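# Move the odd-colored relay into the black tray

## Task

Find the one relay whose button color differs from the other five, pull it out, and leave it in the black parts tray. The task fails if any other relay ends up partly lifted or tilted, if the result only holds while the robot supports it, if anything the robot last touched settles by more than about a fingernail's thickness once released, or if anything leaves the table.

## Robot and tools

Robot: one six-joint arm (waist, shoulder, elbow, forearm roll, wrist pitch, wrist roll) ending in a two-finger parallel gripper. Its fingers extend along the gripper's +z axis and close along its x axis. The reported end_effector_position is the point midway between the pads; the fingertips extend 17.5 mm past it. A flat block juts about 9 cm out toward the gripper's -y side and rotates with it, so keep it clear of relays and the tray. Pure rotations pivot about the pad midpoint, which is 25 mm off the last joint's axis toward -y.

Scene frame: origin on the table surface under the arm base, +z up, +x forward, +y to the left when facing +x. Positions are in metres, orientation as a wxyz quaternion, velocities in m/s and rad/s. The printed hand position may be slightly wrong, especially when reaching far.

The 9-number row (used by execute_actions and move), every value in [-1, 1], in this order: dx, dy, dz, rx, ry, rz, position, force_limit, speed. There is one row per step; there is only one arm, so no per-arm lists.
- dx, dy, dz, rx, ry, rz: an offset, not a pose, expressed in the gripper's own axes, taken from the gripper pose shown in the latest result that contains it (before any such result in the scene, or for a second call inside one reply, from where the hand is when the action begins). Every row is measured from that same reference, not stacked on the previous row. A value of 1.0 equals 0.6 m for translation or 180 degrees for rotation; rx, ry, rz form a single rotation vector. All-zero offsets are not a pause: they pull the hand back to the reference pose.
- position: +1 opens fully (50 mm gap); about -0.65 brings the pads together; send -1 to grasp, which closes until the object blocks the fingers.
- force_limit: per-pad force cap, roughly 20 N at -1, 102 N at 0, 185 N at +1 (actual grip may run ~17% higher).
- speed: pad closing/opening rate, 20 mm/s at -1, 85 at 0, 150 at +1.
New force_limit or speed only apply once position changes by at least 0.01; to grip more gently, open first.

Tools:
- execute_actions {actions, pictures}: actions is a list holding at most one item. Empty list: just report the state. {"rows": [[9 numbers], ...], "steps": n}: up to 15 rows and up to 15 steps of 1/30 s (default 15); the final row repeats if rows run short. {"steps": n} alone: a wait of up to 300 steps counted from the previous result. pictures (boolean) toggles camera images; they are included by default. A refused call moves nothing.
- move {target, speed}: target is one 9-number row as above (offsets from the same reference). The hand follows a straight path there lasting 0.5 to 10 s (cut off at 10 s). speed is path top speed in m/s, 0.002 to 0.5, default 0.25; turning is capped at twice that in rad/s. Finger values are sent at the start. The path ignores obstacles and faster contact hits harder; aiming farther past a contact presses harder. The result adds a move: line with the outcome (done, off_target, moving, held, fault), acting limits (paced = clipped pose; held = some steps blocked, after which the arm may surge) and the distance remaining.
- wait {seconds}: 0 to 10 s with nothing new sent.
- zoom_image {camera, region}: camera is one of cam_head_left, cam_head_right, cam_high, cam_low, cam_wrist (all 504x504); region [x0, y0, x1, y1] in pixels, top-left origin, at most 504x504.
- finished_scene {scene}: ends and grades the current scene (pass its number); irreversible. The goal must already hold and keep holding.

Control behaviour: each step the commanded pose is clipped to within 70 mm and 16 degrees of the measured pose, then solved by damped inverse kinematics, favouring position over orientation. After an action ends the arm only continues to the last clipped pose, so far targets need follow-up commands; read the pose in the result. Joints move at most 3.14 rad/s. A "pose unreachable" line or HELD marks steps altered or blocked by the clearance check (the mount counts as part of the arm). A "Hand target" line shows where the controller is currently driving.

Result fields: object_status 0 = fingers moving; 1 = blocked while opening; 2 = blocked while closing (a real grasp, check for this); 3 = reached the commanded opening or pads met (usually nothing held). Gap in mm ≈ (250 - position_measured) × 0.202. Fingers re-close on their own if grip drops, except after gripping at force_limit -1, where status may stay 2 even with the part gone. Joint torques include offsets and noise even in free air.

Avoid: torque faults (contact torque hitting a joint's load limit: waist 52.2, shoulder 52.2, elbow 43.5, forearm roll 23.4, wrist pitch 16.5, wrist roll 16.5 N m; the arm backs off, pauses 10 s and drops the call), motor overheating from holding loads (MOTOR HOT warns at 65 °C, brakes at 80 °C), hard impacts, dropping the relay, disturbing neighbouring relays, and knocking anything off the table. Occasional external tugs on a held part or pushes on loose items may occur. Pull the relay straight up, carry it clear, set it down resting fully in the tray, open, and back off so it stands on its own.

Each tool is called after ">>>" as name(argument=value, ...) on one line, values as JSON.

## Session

>>> execute_actions(actions=[])

>>> zoom_image(camera="cam_high", region=[120, 170, 456, 450])

Scene clock: 0.00 s of 5400.00 s.
end_effector_position=(+0.4567, -0.0205, +0.2341) position_measured=3 object_status=3 end_effector_quat_wxyz=(+0.079, +0.887, -0.395, -0.224) end_effector_velocity=(-0.001, -0.000, -0.001) end_effector_angular_velocity=(+0.000, +0.002, -0.000)
Joint positions: [-0.291 -0.637 -1.152  0.168 -1.033  1.963]
Joint velocities: [-0.    -0.001  0.001 -0.     0.     0.   ]
Joint torques (N m, as the arm reports them, + toward a larger angle): no reading
Motor temperatures (°C, as the motors report them): [32 31 34 34 36 39]
Hand target: +0.457, -0.020, +0.234; +0.079, +0.887, -0.395, -0.224
camera_calibration (this result's frames):
cam_wrist: T_world_to_cam=[[0.58805, -0.752658, -0.296147, -0.215087], [-0.546346, -0.63962, 0.540733, 0.115097], [-0.596408, -0.15618, -0.787341, 0.604985], [0, 0, 0, 1]] pos_world=[0.550183, 0.00621747, 0.350395]

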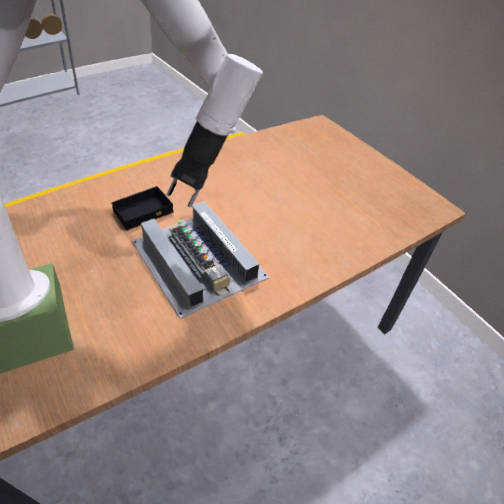

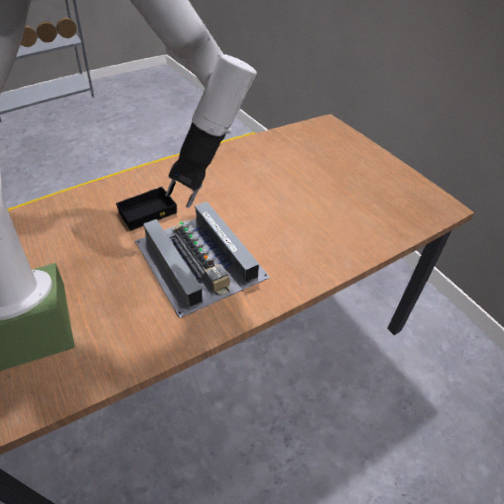

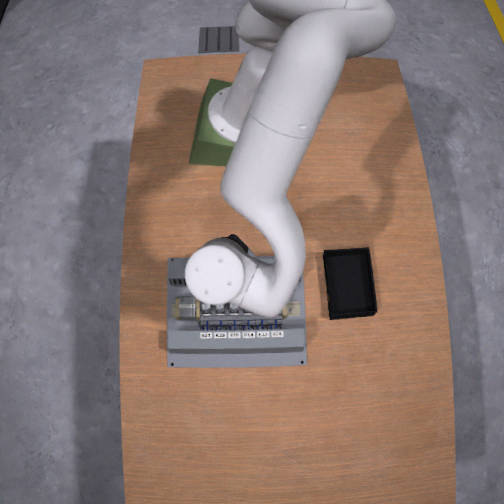

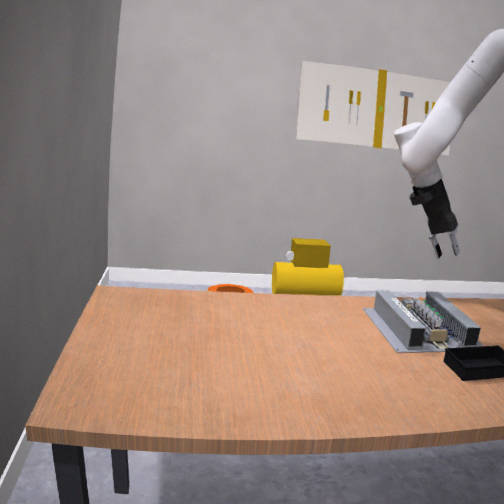

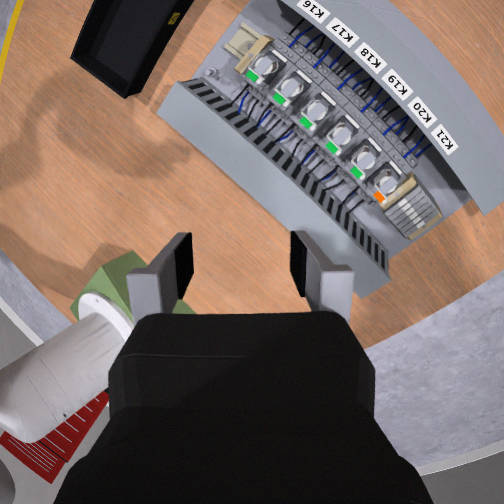

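Region (120, 170, 456, 450) of cam_high's 504x504 image, scaled by 1.500, with more detail than that image has.

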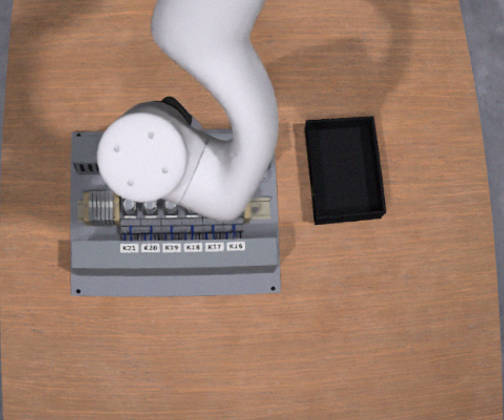

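>>> move(target=[0.18,0,0.127,0.052,0.148,-0.261,0.75,-0.5,0])

Scene clock: 9.77 s of 5400.00 s.
end_effector_position=(+0.4847, -0.0976, +0.1304) position_measured=41 object_status=3 end_effector_quat_wxyz=(+0.001, +1.000, -0.001, -0.001) end_effector_velocity=(-0.000, +0.000, -0.001) end_effector_angular_velocity=(+0.006, -0.007, +0.004)
Joint positions: [-0.427 -0.732 -0.992  0.654 -0.411  0.558]
Joint velocities: [-0.004 -0.001  0.004  0.028  0.001 -0.034]
Joint torques (N m, as the arm reports them, + toward a larger angle): [ -7.89  49.35 -12.13   0.39   0.06   0.07]
Motor temperatures (°C, as the motors report them): [32 32 34 34 36 39]
Hand target: +0.485, -0.098, +0.130; +0.001, +1.000, -0.001, -0.001
Off the commanded pose: 0.001 m, 0 deg.
After step 90, 4.27 s passed at rest.
move: done
camera_calibration (this result's frames):
cam_wrist: T_world_to_cam=[[0.999118, -0.0251784, 0.0335902, -0.491549], [-0.0329002, -0.966638, 0.254025, -0.106278], [0.0260737, -0.254906, -0.966614, 0.240021], [0, 0, 0, 1]] pos_world=[0.481361, -0.0539256, 0.275516]

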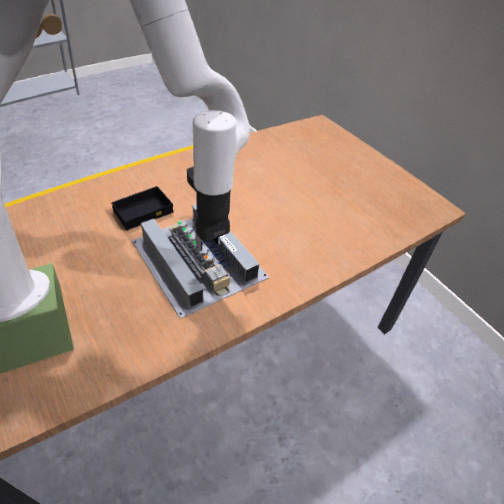

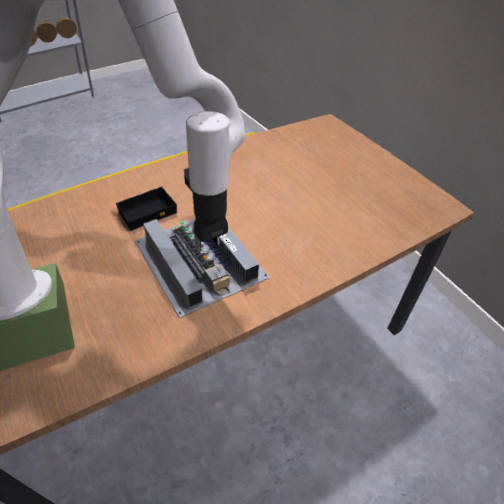

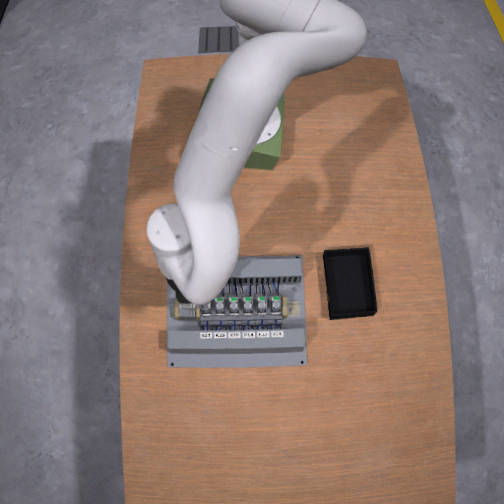

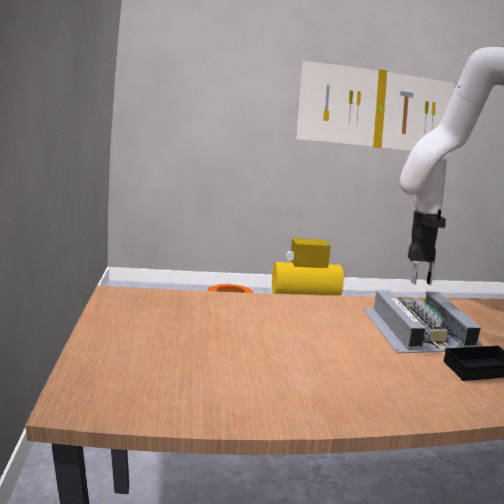

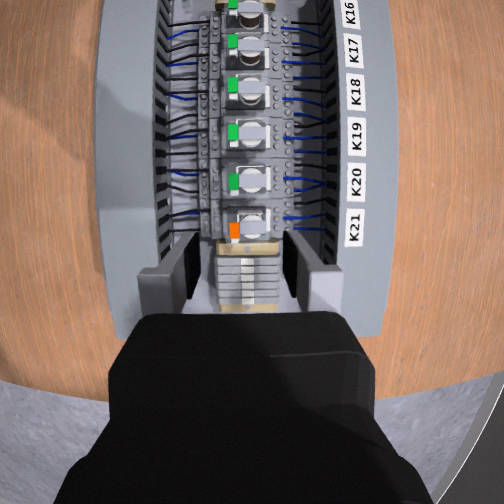

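>>> move(target=[0.007,-0.004,0.075,0,0,0,0.75,-0.5,0], speed=0.08)

>>> zoom_image(camera="cam_wrist", region=[140, 150, 340, 320])

Scene clock: 15.43 s of 5400.00 s.
end_effector_position=(+0.4887, -0.0953, +0.0855) position_measured=41 object_status=3 end_effector_quat_wxyz=(+0.001, +1.000, -0.001, -0.001) end_effector_velocity=(+0.000, +0.000, -0.001) end_effector_angular_velocity=(+0.001, -0.002, +0.002)
Joint positions: [-0.398 -0.826 -1.018  0.782 -0.354  0.45 ]
Joint velocities: [ 0.001 -0.003 -0.     0.009  0.002 -0.01 ]
Joint torques (N m, as the arm reports them, + toward a larger angle): [-12.43  48.94 -11.68   1.67   0.2    0.04]
Motor temperatures (°C, as the motors report them): [32 32 34 34 36 39]
Hand target: +0.489, -0.095, +0.085; +0.001, +1.000, -0.001, -0.002
Off the commanded pose: 0.000 m, 0 deg.
After step 90, 1.73 s passed at rest.
move: done
camera_calibration (this result's frames):
cam_wrist: T_world_to_cam=[[0.999124, -0.0251581, 0.0334553, -0.493957], [-0.0328541, -0.966561, 0.254323, -0.0925328], [0.0259383, -0.255199, -0.96654, 0.197209], [0, 0, 0, 1]] pos_world=[0.485368, -0.051538, 0.230669]

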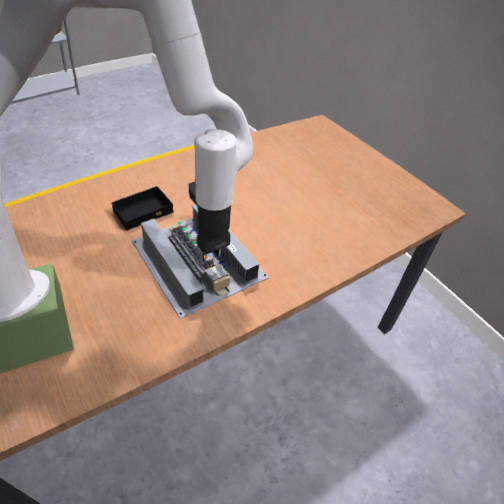

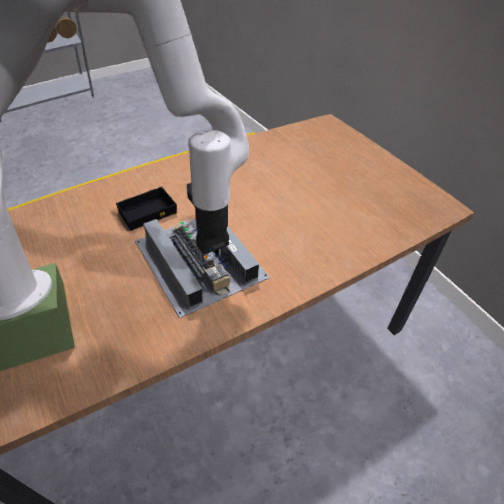

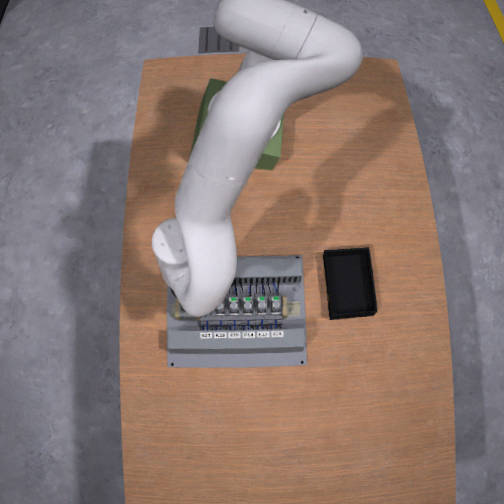

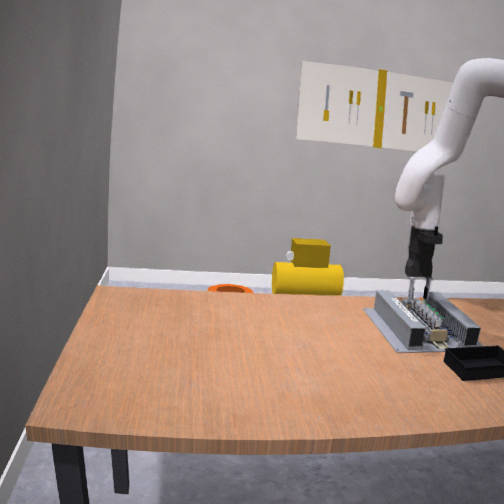

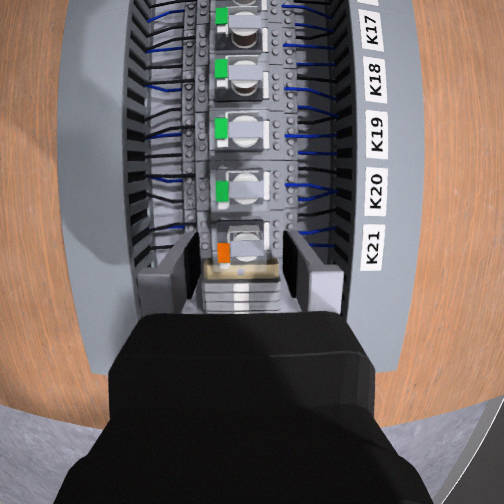

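Region (140, 150, 340, 320) of cam_wrist's 504x504 image, scaled by 2.520, with more detail than that image has; it fills the top 428 rows of this view, and the rest is white.

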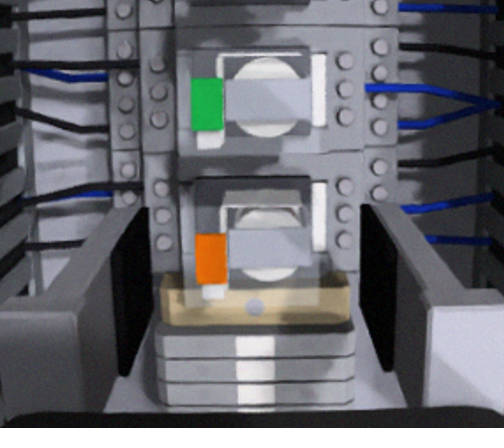

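>>> move(target=[0,0.003,0.048,0,0,0,0.75,-0.5,0], speed=0.03)

>>> zoom_image(camera="cam_head_left", region=[160, 220, 260, 300])

Scene clock: 20.57 s of 5400.00 s.
end_effector_position=(+0.4885, -0.0971, +0.0568) position_measured=41 object_status=3 end_effector_quat_wxyz=(+0.001, +1.000, -0.001, -0.002) end_effector_velocity=(+0.001, -0.000, -0.001) end_effector_angular_velocity=(-0.001, -0.002, +0.003)
Joint positions: [-0.388 -0.889 -1.037  0.88  -0.323  0.357]
Joint velocities: [ 0.    -0.002 -0.001  0.008  0.002 -0.01 ]
Joint torques (N m, as the arm reports them, + toward a larger angle): [-11.67  50.75 -10.11   0.97   0.26   0.03]
Motor temperatures (°C, as the motors report them): [32 32 35 34 36 39]
Hand target: +0.488, -0.097, +0.057; +0.001, +1.000, -0.001, -0.002
Off the commanded pose: 0.000 m, 0 deg.
After step 90, 0.90 s passed at rest.
move: done
camera_calibration (this result's frames):
cam_wrist: T_world_to_cam=[[0.999132, -0.0251587, 0.0331906, -0.492856], [-0.032792, -0.966515, 0.254507, -0.0870413], [0.0256762, -0.255375, -0.966501, 0.169125], [0, 0, 0, 1]] pos_world=[0.485231, -0.053336, 0.20197]

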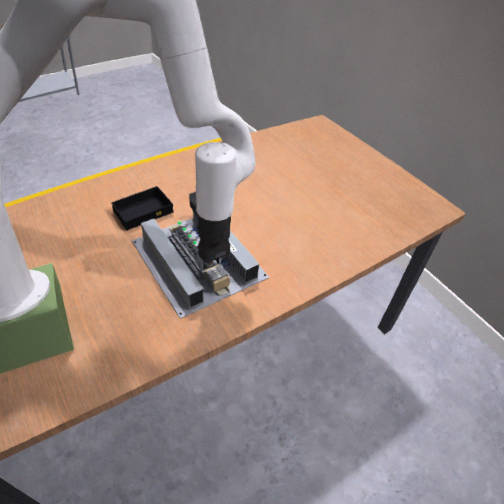

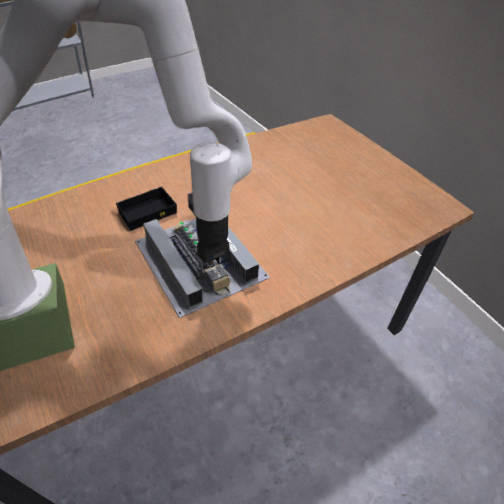

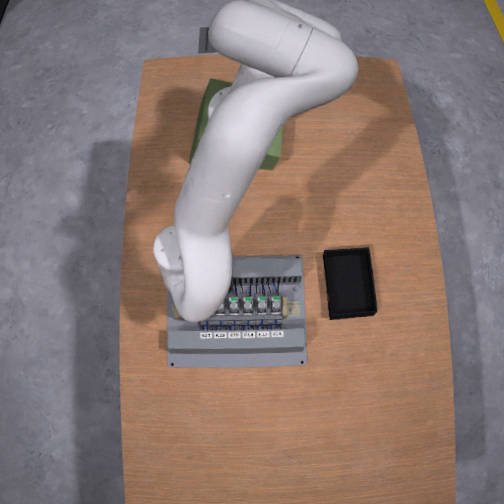

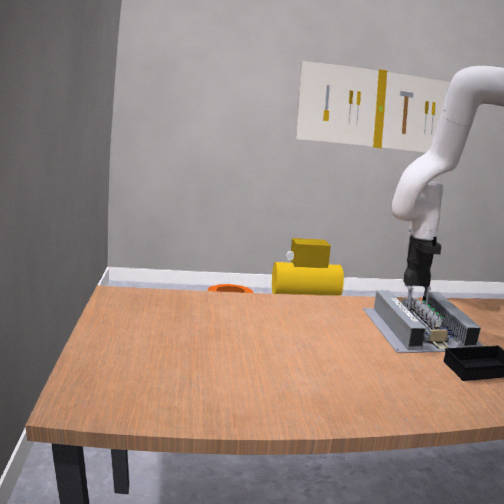

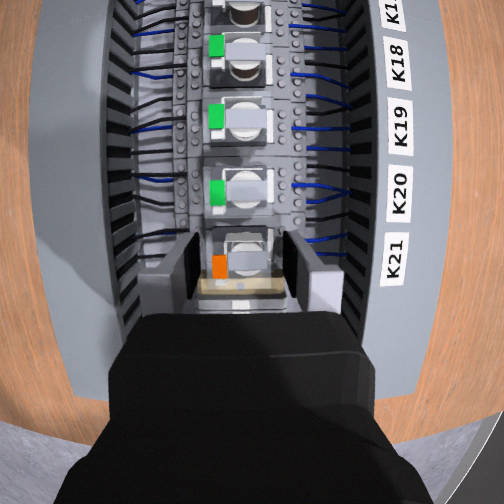

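Region (160, 220, 260, 300) of cam_head_left's 504x504 image, scaled by 5.040, with more detail than that image has; it fills the top 403 rows of this view, and the rest is white.

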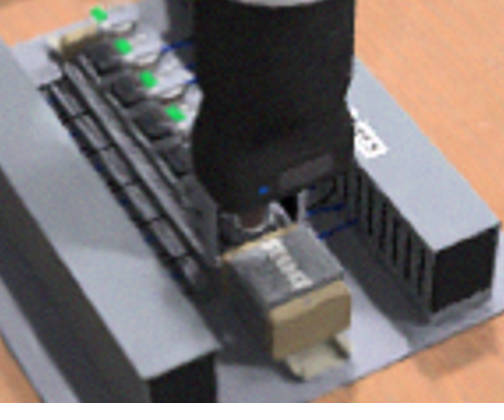

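>>> move(target=[0,0,0,0,0,0,-1,-0.3,-0.5])

>>> move(target=[0,0,-0.05,0,0,0,-1,-0.3,-0.5], speed=0.03)

Scene clock: 23.93 s of 5400.00 s.
end_effector_position=(+0.4881, -0.0970, +0.0567) position_measured=118 object_status=2 end_effector_quat_wxyz=(+0.001, +1.000, -0.001, -0.002) end_effector_velocity=(+0.000, +0.000, -0.000) end_effector_angular_velocity=(-0.000, -0.001, -0.001)
Joint positions: [-0.388 -0.889 -1.037  0.88  -0.324  0.357]
Joint velocities: [ 0.    -0.    -0.001  0.001  0.     0.   ]
Joint torques (N m, as the arm reports them, + toward a larger angle): [ -8.04  50.12 -14.59   2.7    1.22   0.46]
Motor temperatures (°C, as the motors report them): [32 32 35 34 36 39]
Hand target: +0.489, -0.097, +0.057; +0.001, +1.000, -0.001, -0.002
Off the commanded pose: 0.000 m, 0 deg.
move: done
camera_calibration (this result's frames):
cam_wrist: T_world_to_cam=[[0.999153, -0.0251037, 0.0326044, -0.492448], [-0.0325789, -0.966623, 0.254122, -0.0870386], [0.0251368, -0.254969, -0.966622, 0.169375], [0, 0, 0, 1]] pos_world=[0.484937, -0.0533105, 0.201896]

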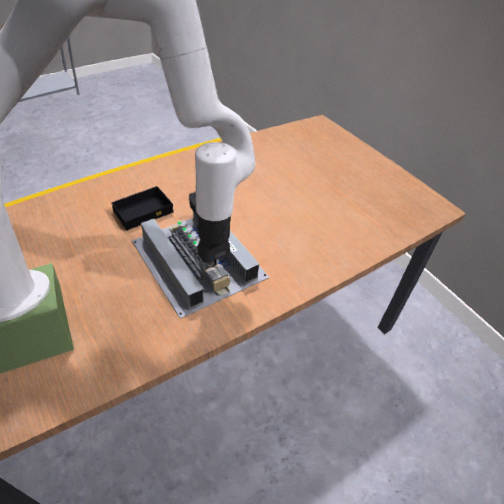

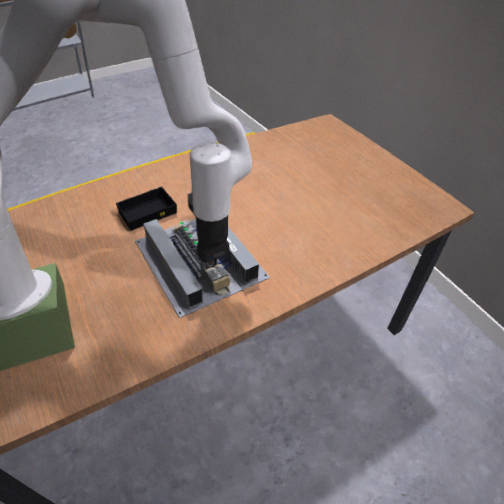

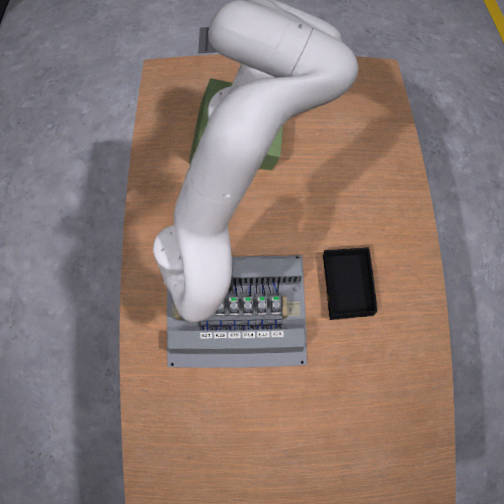

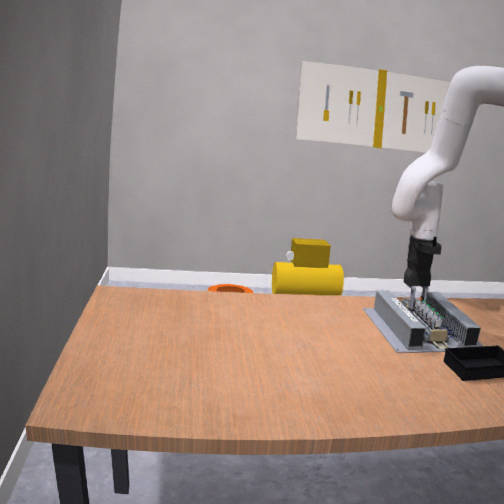

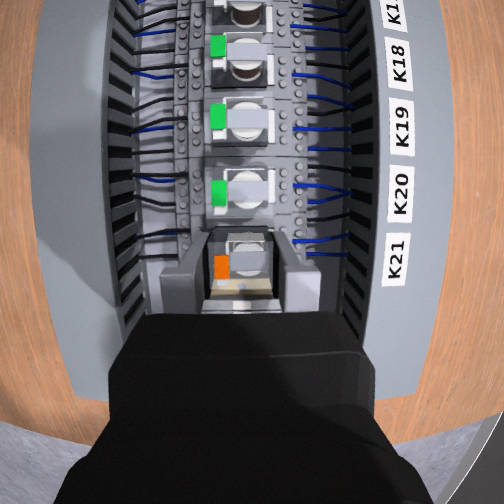

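Scene clock: 25.23 s of 5400.00 s.
end_effector_position=(+0.4884, -0.0971, +0.0867) position_measured=118 object_status=2 end_effector_quat_wxyz=(+0.001, +1.000, -0.001, -0.002) end_effector_velocity=(-0.000, -0.000, +0.001) end_effector_angular_velocity=(-0.000, +0.002, -0.000)
Joint positions: [-0.402 -0.826 -1.019  0.775 -0.356  0.453]
Joint velocities: [-0.     0.001 -0.    -0.007 -0.002  0.007]
Joint torques (N m, as the arm reports them, + toward a larger angle): [-20.23  65.12 -15.86   1.71   0.54   0.18]
Motor temperatures (°C, as the motors report them): [32 32 35 34 36 39]
Hand target: +0.488, -0.097, +0.087; +0.001, +1.000, -0.001, -0.002
Off the commanded pose: 0.000 m, 0 deg.
move: done
camera_calibration (this result's frames):
cam_wrist: T_world_to_cam=[[0.99914, -0.0251122, 0.0330092, -0.493726], [-0.0326914, -0.96661, 0.254157, -0.0946288], [0.0255246, -0.255018, -0.966599, 0.198075], [0, 0, 0, 1]] pos_world=[0.485152, -0.0533552, 0.231807]

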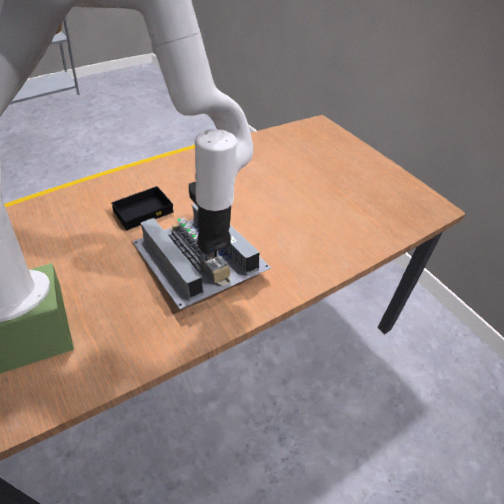

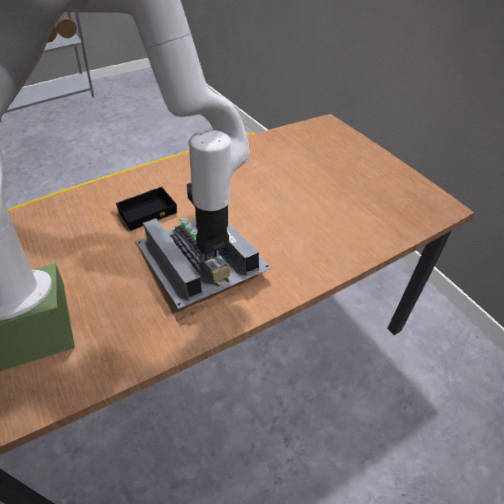

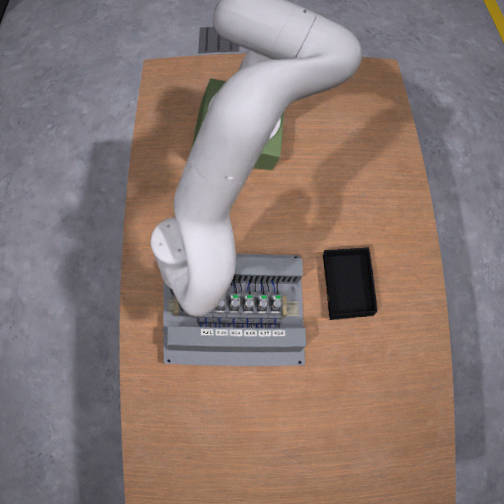

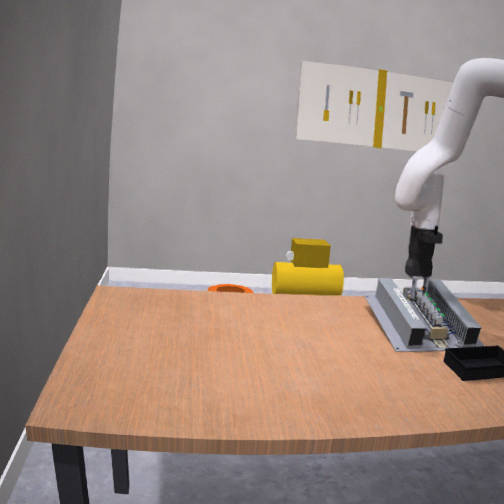

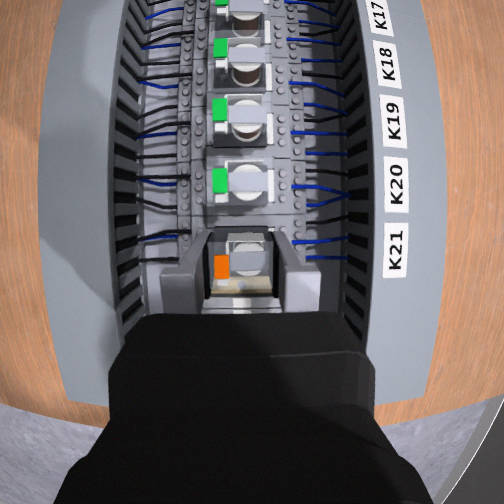

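>>> move(target=[0,0,0.047,0,0,0,-1,-0.3,-0.5], speed=0.03)

>>> execute_actions(actions=[{"rows":[[0,0,-0.002,0,0.01,0,-1,-0.3,-0.5],[0,0,-0.003,0,0.02,0,-1,-0.3,-0.5],[0,0,-0.004,0,0.025,0,-1,-0.3,-0.5],[0,0,-0.005,0,0.025,0,-1,-0.3,-0.5],[0,0,-0.006,0,0.015,0,-1,-0.3,-0.5],[0,0,-0.007,0,0,0,-1,-0.3,-0.5],[0,0,-0.008,0,-0.015,0,-1,-0.3,-0.5],[0,0,-0.009,0,-0.025,0,-1,-0.3,-0.5],[0,0,-0.010,0,-0.025,0,-1,-0.3,-0.5],[0,0,-0.011,0,-0.015,0,-1,-0.3,-0.5],[0,0,-0.012,0,0,0,-1,-0.3,-0.5],[0,0,-0.013,0,0.015,0,-1,-0.3,-0.5],[0,0,-0.014,0,0.025,0,-1,-0.3,-0.5],[0,0,-0.015,0,0.015,0,-1,-0.3,-0.5],[0,0,-0.016,0,0,0,-1,-0.3,-0.5]]}])

>>> wait(seconds=0.5)

Scene clock: 34.73 s of 5400.00 s.
end_effector_position=(+0.4881, -0.0970, +0.0586) position_measured=118 object_status=2 end_effector_quat_wxyz=(+0.001, +1.000, -0.001, -0.002) end_effector_velocity=(+0.000, -0.000, -0.000) end_effector_angular_velocity=(+0.002, -0.002, +0.002)
Joint positions: [-0.389 -0.885 -1.036  0.873 -0.326  0.363]
Joint velocities: [-0.001 -0.    -0.     0.008 -0.001 -0.01 ]
Joint torques (N m, as the arm reports them, + toward a larger angle): [-12.61  60.92 -13.45   2.12  -1.58   0.15]
Motor temperatures (°C, as the motors report them): [32 32 35 34 36 39]
Hand target: +0.488, -0.097, +0.058; +0.001, +1.000, -0.001, -0.002
Off the commanded pose: 0.000 m, 0 deg.
After step 90, 5.27 s passed at rest.
move: done
camera_calibration (this result's frames):
cam_wrist: T_world_to_cam=[[0.999155, -0.0250897, 0.0325673, -0.492493], [-0.0325553, -0.96663, 0.254098, -0.0875209], [0.0251053, -0.254943, -0.96663, 0.171148], [0, 0, 0, 1]] pos_world=[0.484931, -0.0533238, 0.203715]

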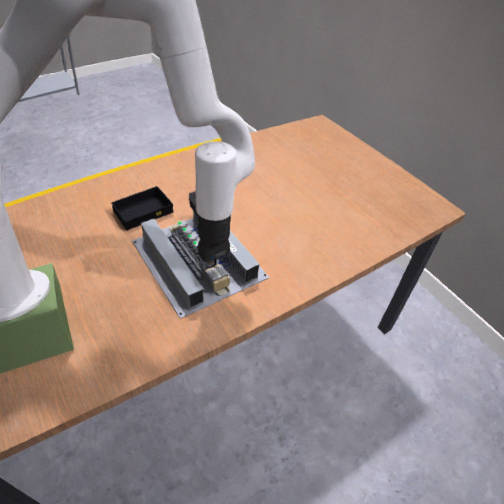

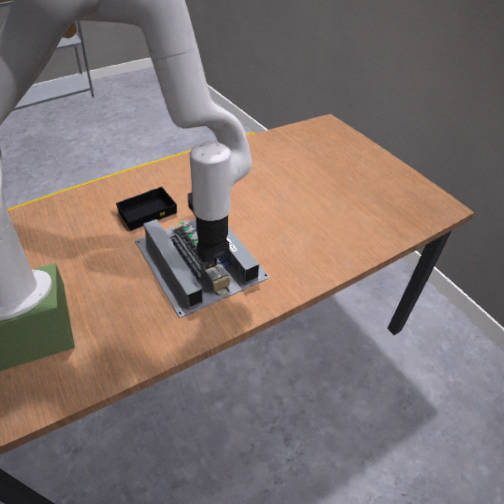

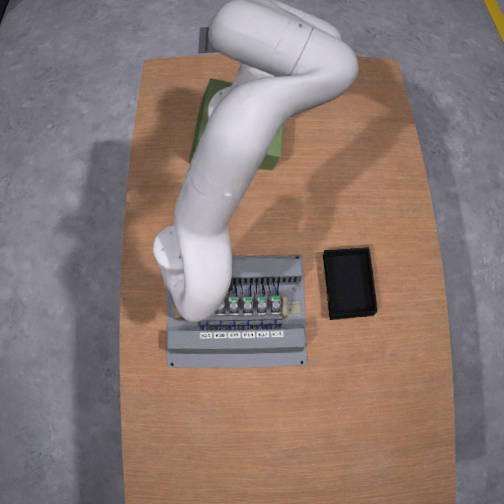

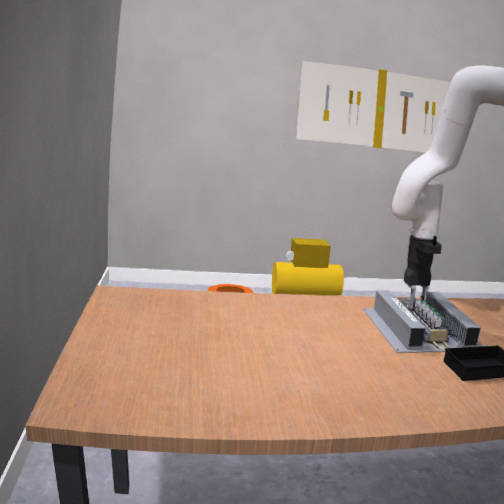

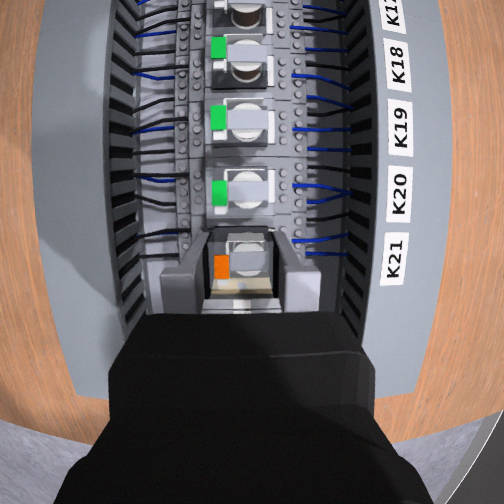

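Scene clock: 35.23 s of 5400.00 s.
end_effector_position=(+0.4848, -0.0978, +0.0655) position_measured=118 object_status=2 end_effector_quat_wxyz=(+0.002, +1.000, +0.002, -0.002) end_effector_velocity=(-0.012, +0.002, +0.014) end_effector_angular_velocity=(-0.027, -0.188, -0.031)
Joint positions: [-0.394 -0.867 -1.022  0.857 -0.326  0.368]
Joint velocities: [-0.036  0.111  0.198  0.686  0.146 -0.674]
Joint torques (N m, as the arm reports them, + toward a larger angle): [-16.31  60.6  -13.42   7.69   0.01  -1.19]
Motor temperatures (°C, as the motors report them): [32 32 35 34 36 39]
Hand target: +0.488, -0.097, +0.068; +0.001, +1.000, -0.001, -0.002
Off the commanded pose: 0.004 m, 0 deg.
Steps of this call (steps 1 to 15: all 15 steps of this action). Readings (end_effector_position | what the end effector reports):
1: (+0.4881, -0.0970, +0.0586) | position_measured=118 object_status=2
2: (+0.4881, -0.0970, +0.0586) | position_measured=118 object_status=2
4: (+0.4880, -0.0969, +0.0591) | position_measured=118 object_status=2
8: (+0.4884, -0.0964, +0.0614) | position_measured=118 object_status=2
15: the state above
camera_calibration (this result's frames):
cam_wrist: T_world_to_cam=[[0.999267, -0.0188513, 0.0333086, -0.488881], [-0.0267858, -0.96609, 0.256813, -0.0931037], [0.0273378, -0.257517, -0.965887, 0.17637], [0, 0, 0, 1]] pos_world=[0.481207, -0.0537443, 0.210548]

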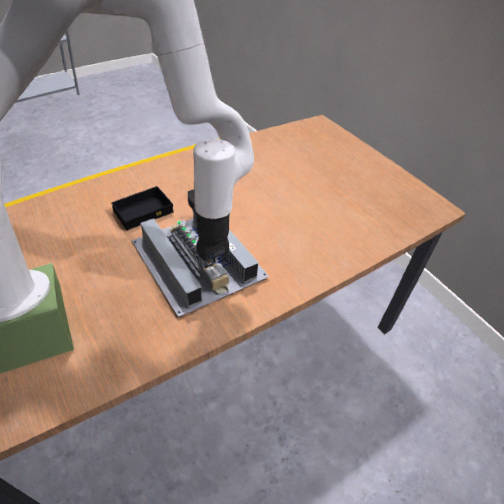

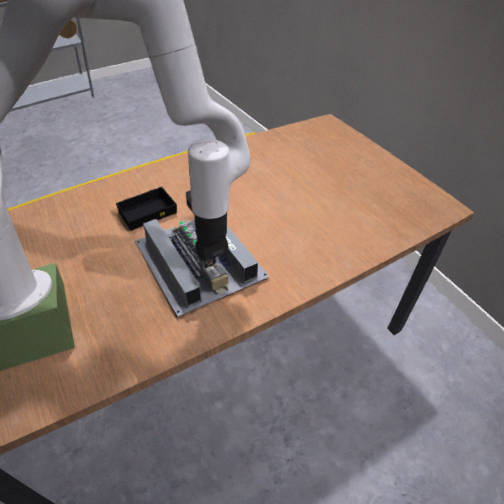

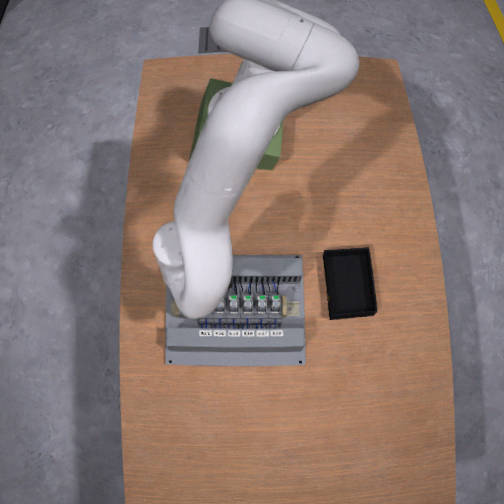

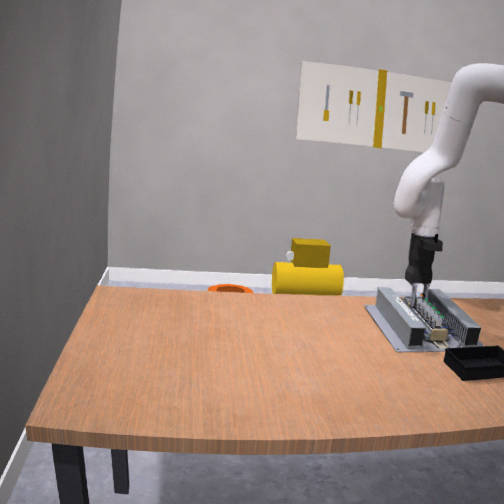

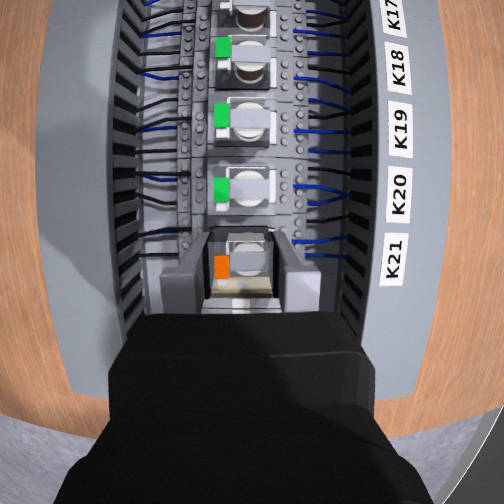

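Scene clock: 35.73 s of 5400.00 s.
end_effector_position=(+0.4882, -0.0968, +0.0681) position_measured=118 object_status=2 end_effector_quat_wxyz=(+0.000, +1.000, -0.001, -0.002) end_effector_velocity=(+0.000, -0.001, +0.000) end_effector_angular_velocity=(-0.002, +0.001, +0.002)
Joint positions: [-0.393 -0.865 -1.029  0.84  -0.336  0.394]
Joint velocities: [-0.    -0.    -0.001 -0.009  0.001  0.006]
Joint torques (N m, as the arm reports them, + toward a larger angle): [-17.91  63.08 -15.41   1.39   0.22   0.09]
Motor temperatures (°C, as the motors report them): [32 32 35 34 36 39]
Hand target: +0.488, -0.097, +0.068; +0.001, +1.000, -0.001, -0.002
Off the commanded pose: 0.000 m, 0 deg.
Steps of this call (steps 1 to 15: nothing new was sent). Readings (end_effector_position | what the end effector reports):
1: (+0.4851, -0.0976, +0.0660) | position_measured=118 object_status=2
2: (+0.4870, -0.0970, +0.0663) | position_measured=118 object_status=2
4: (+0.4927, -0.0957, +0.0677) | position_measured=118 object_status=2
8: (+0.4897, -0.0964, +0.0682) | position_measured=118 object_status=2
15: the state above
camera_calibration (this result's frames):
cam_wrist: T_world_to_cam=[[0.999136, -0.0253828, 0.0329026, -0.492888], [-0.0329046, -0.966816, 0.253345, -0.0895293], [0.0253802, -0.254208, -0.966816, 0.180417], [0, 0, 0, 1]] pos_world=[0.484937, -0.0532057, 0.213329]

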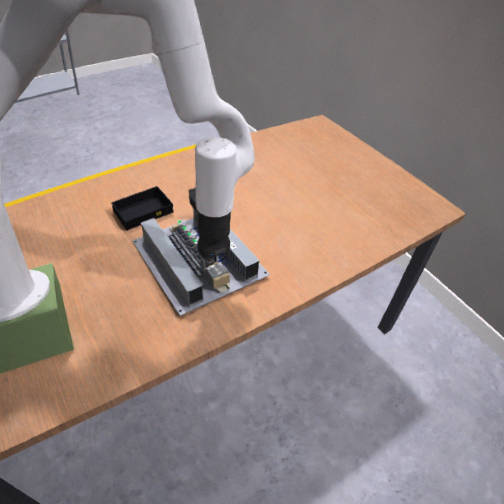

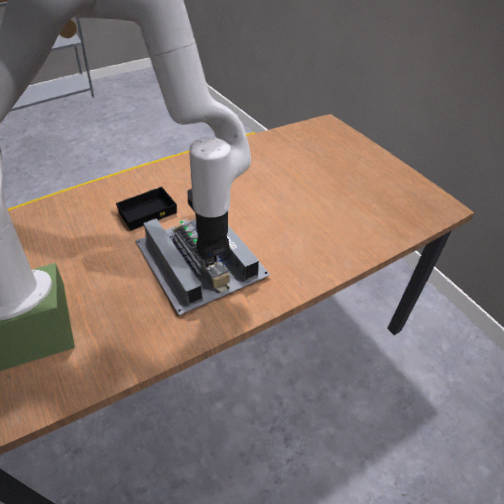

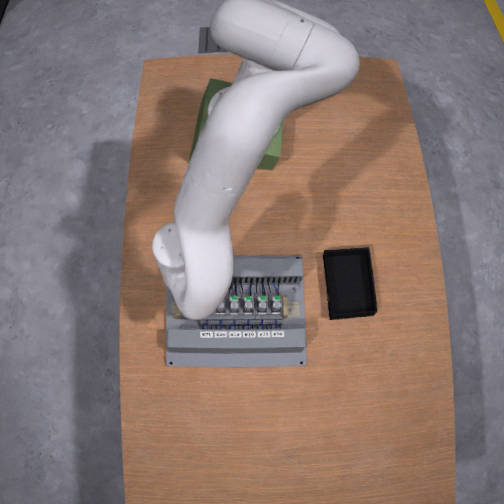

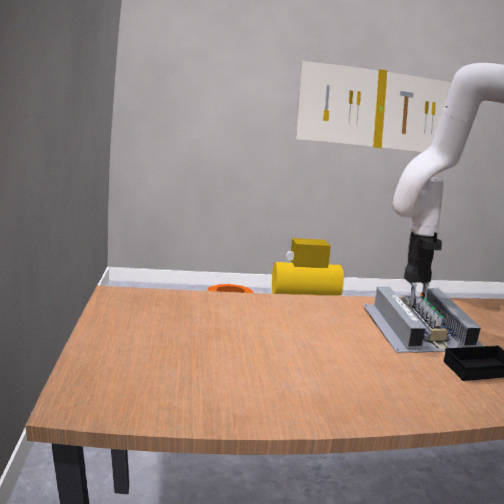

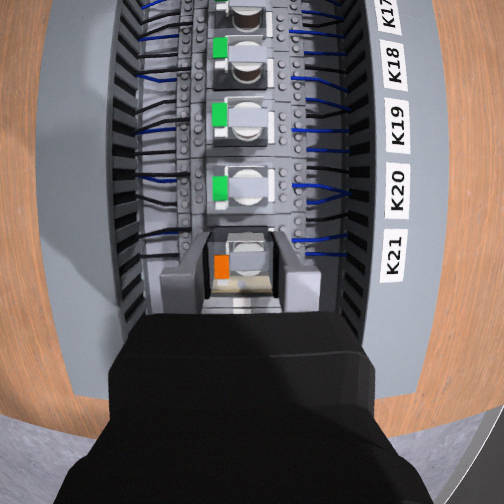

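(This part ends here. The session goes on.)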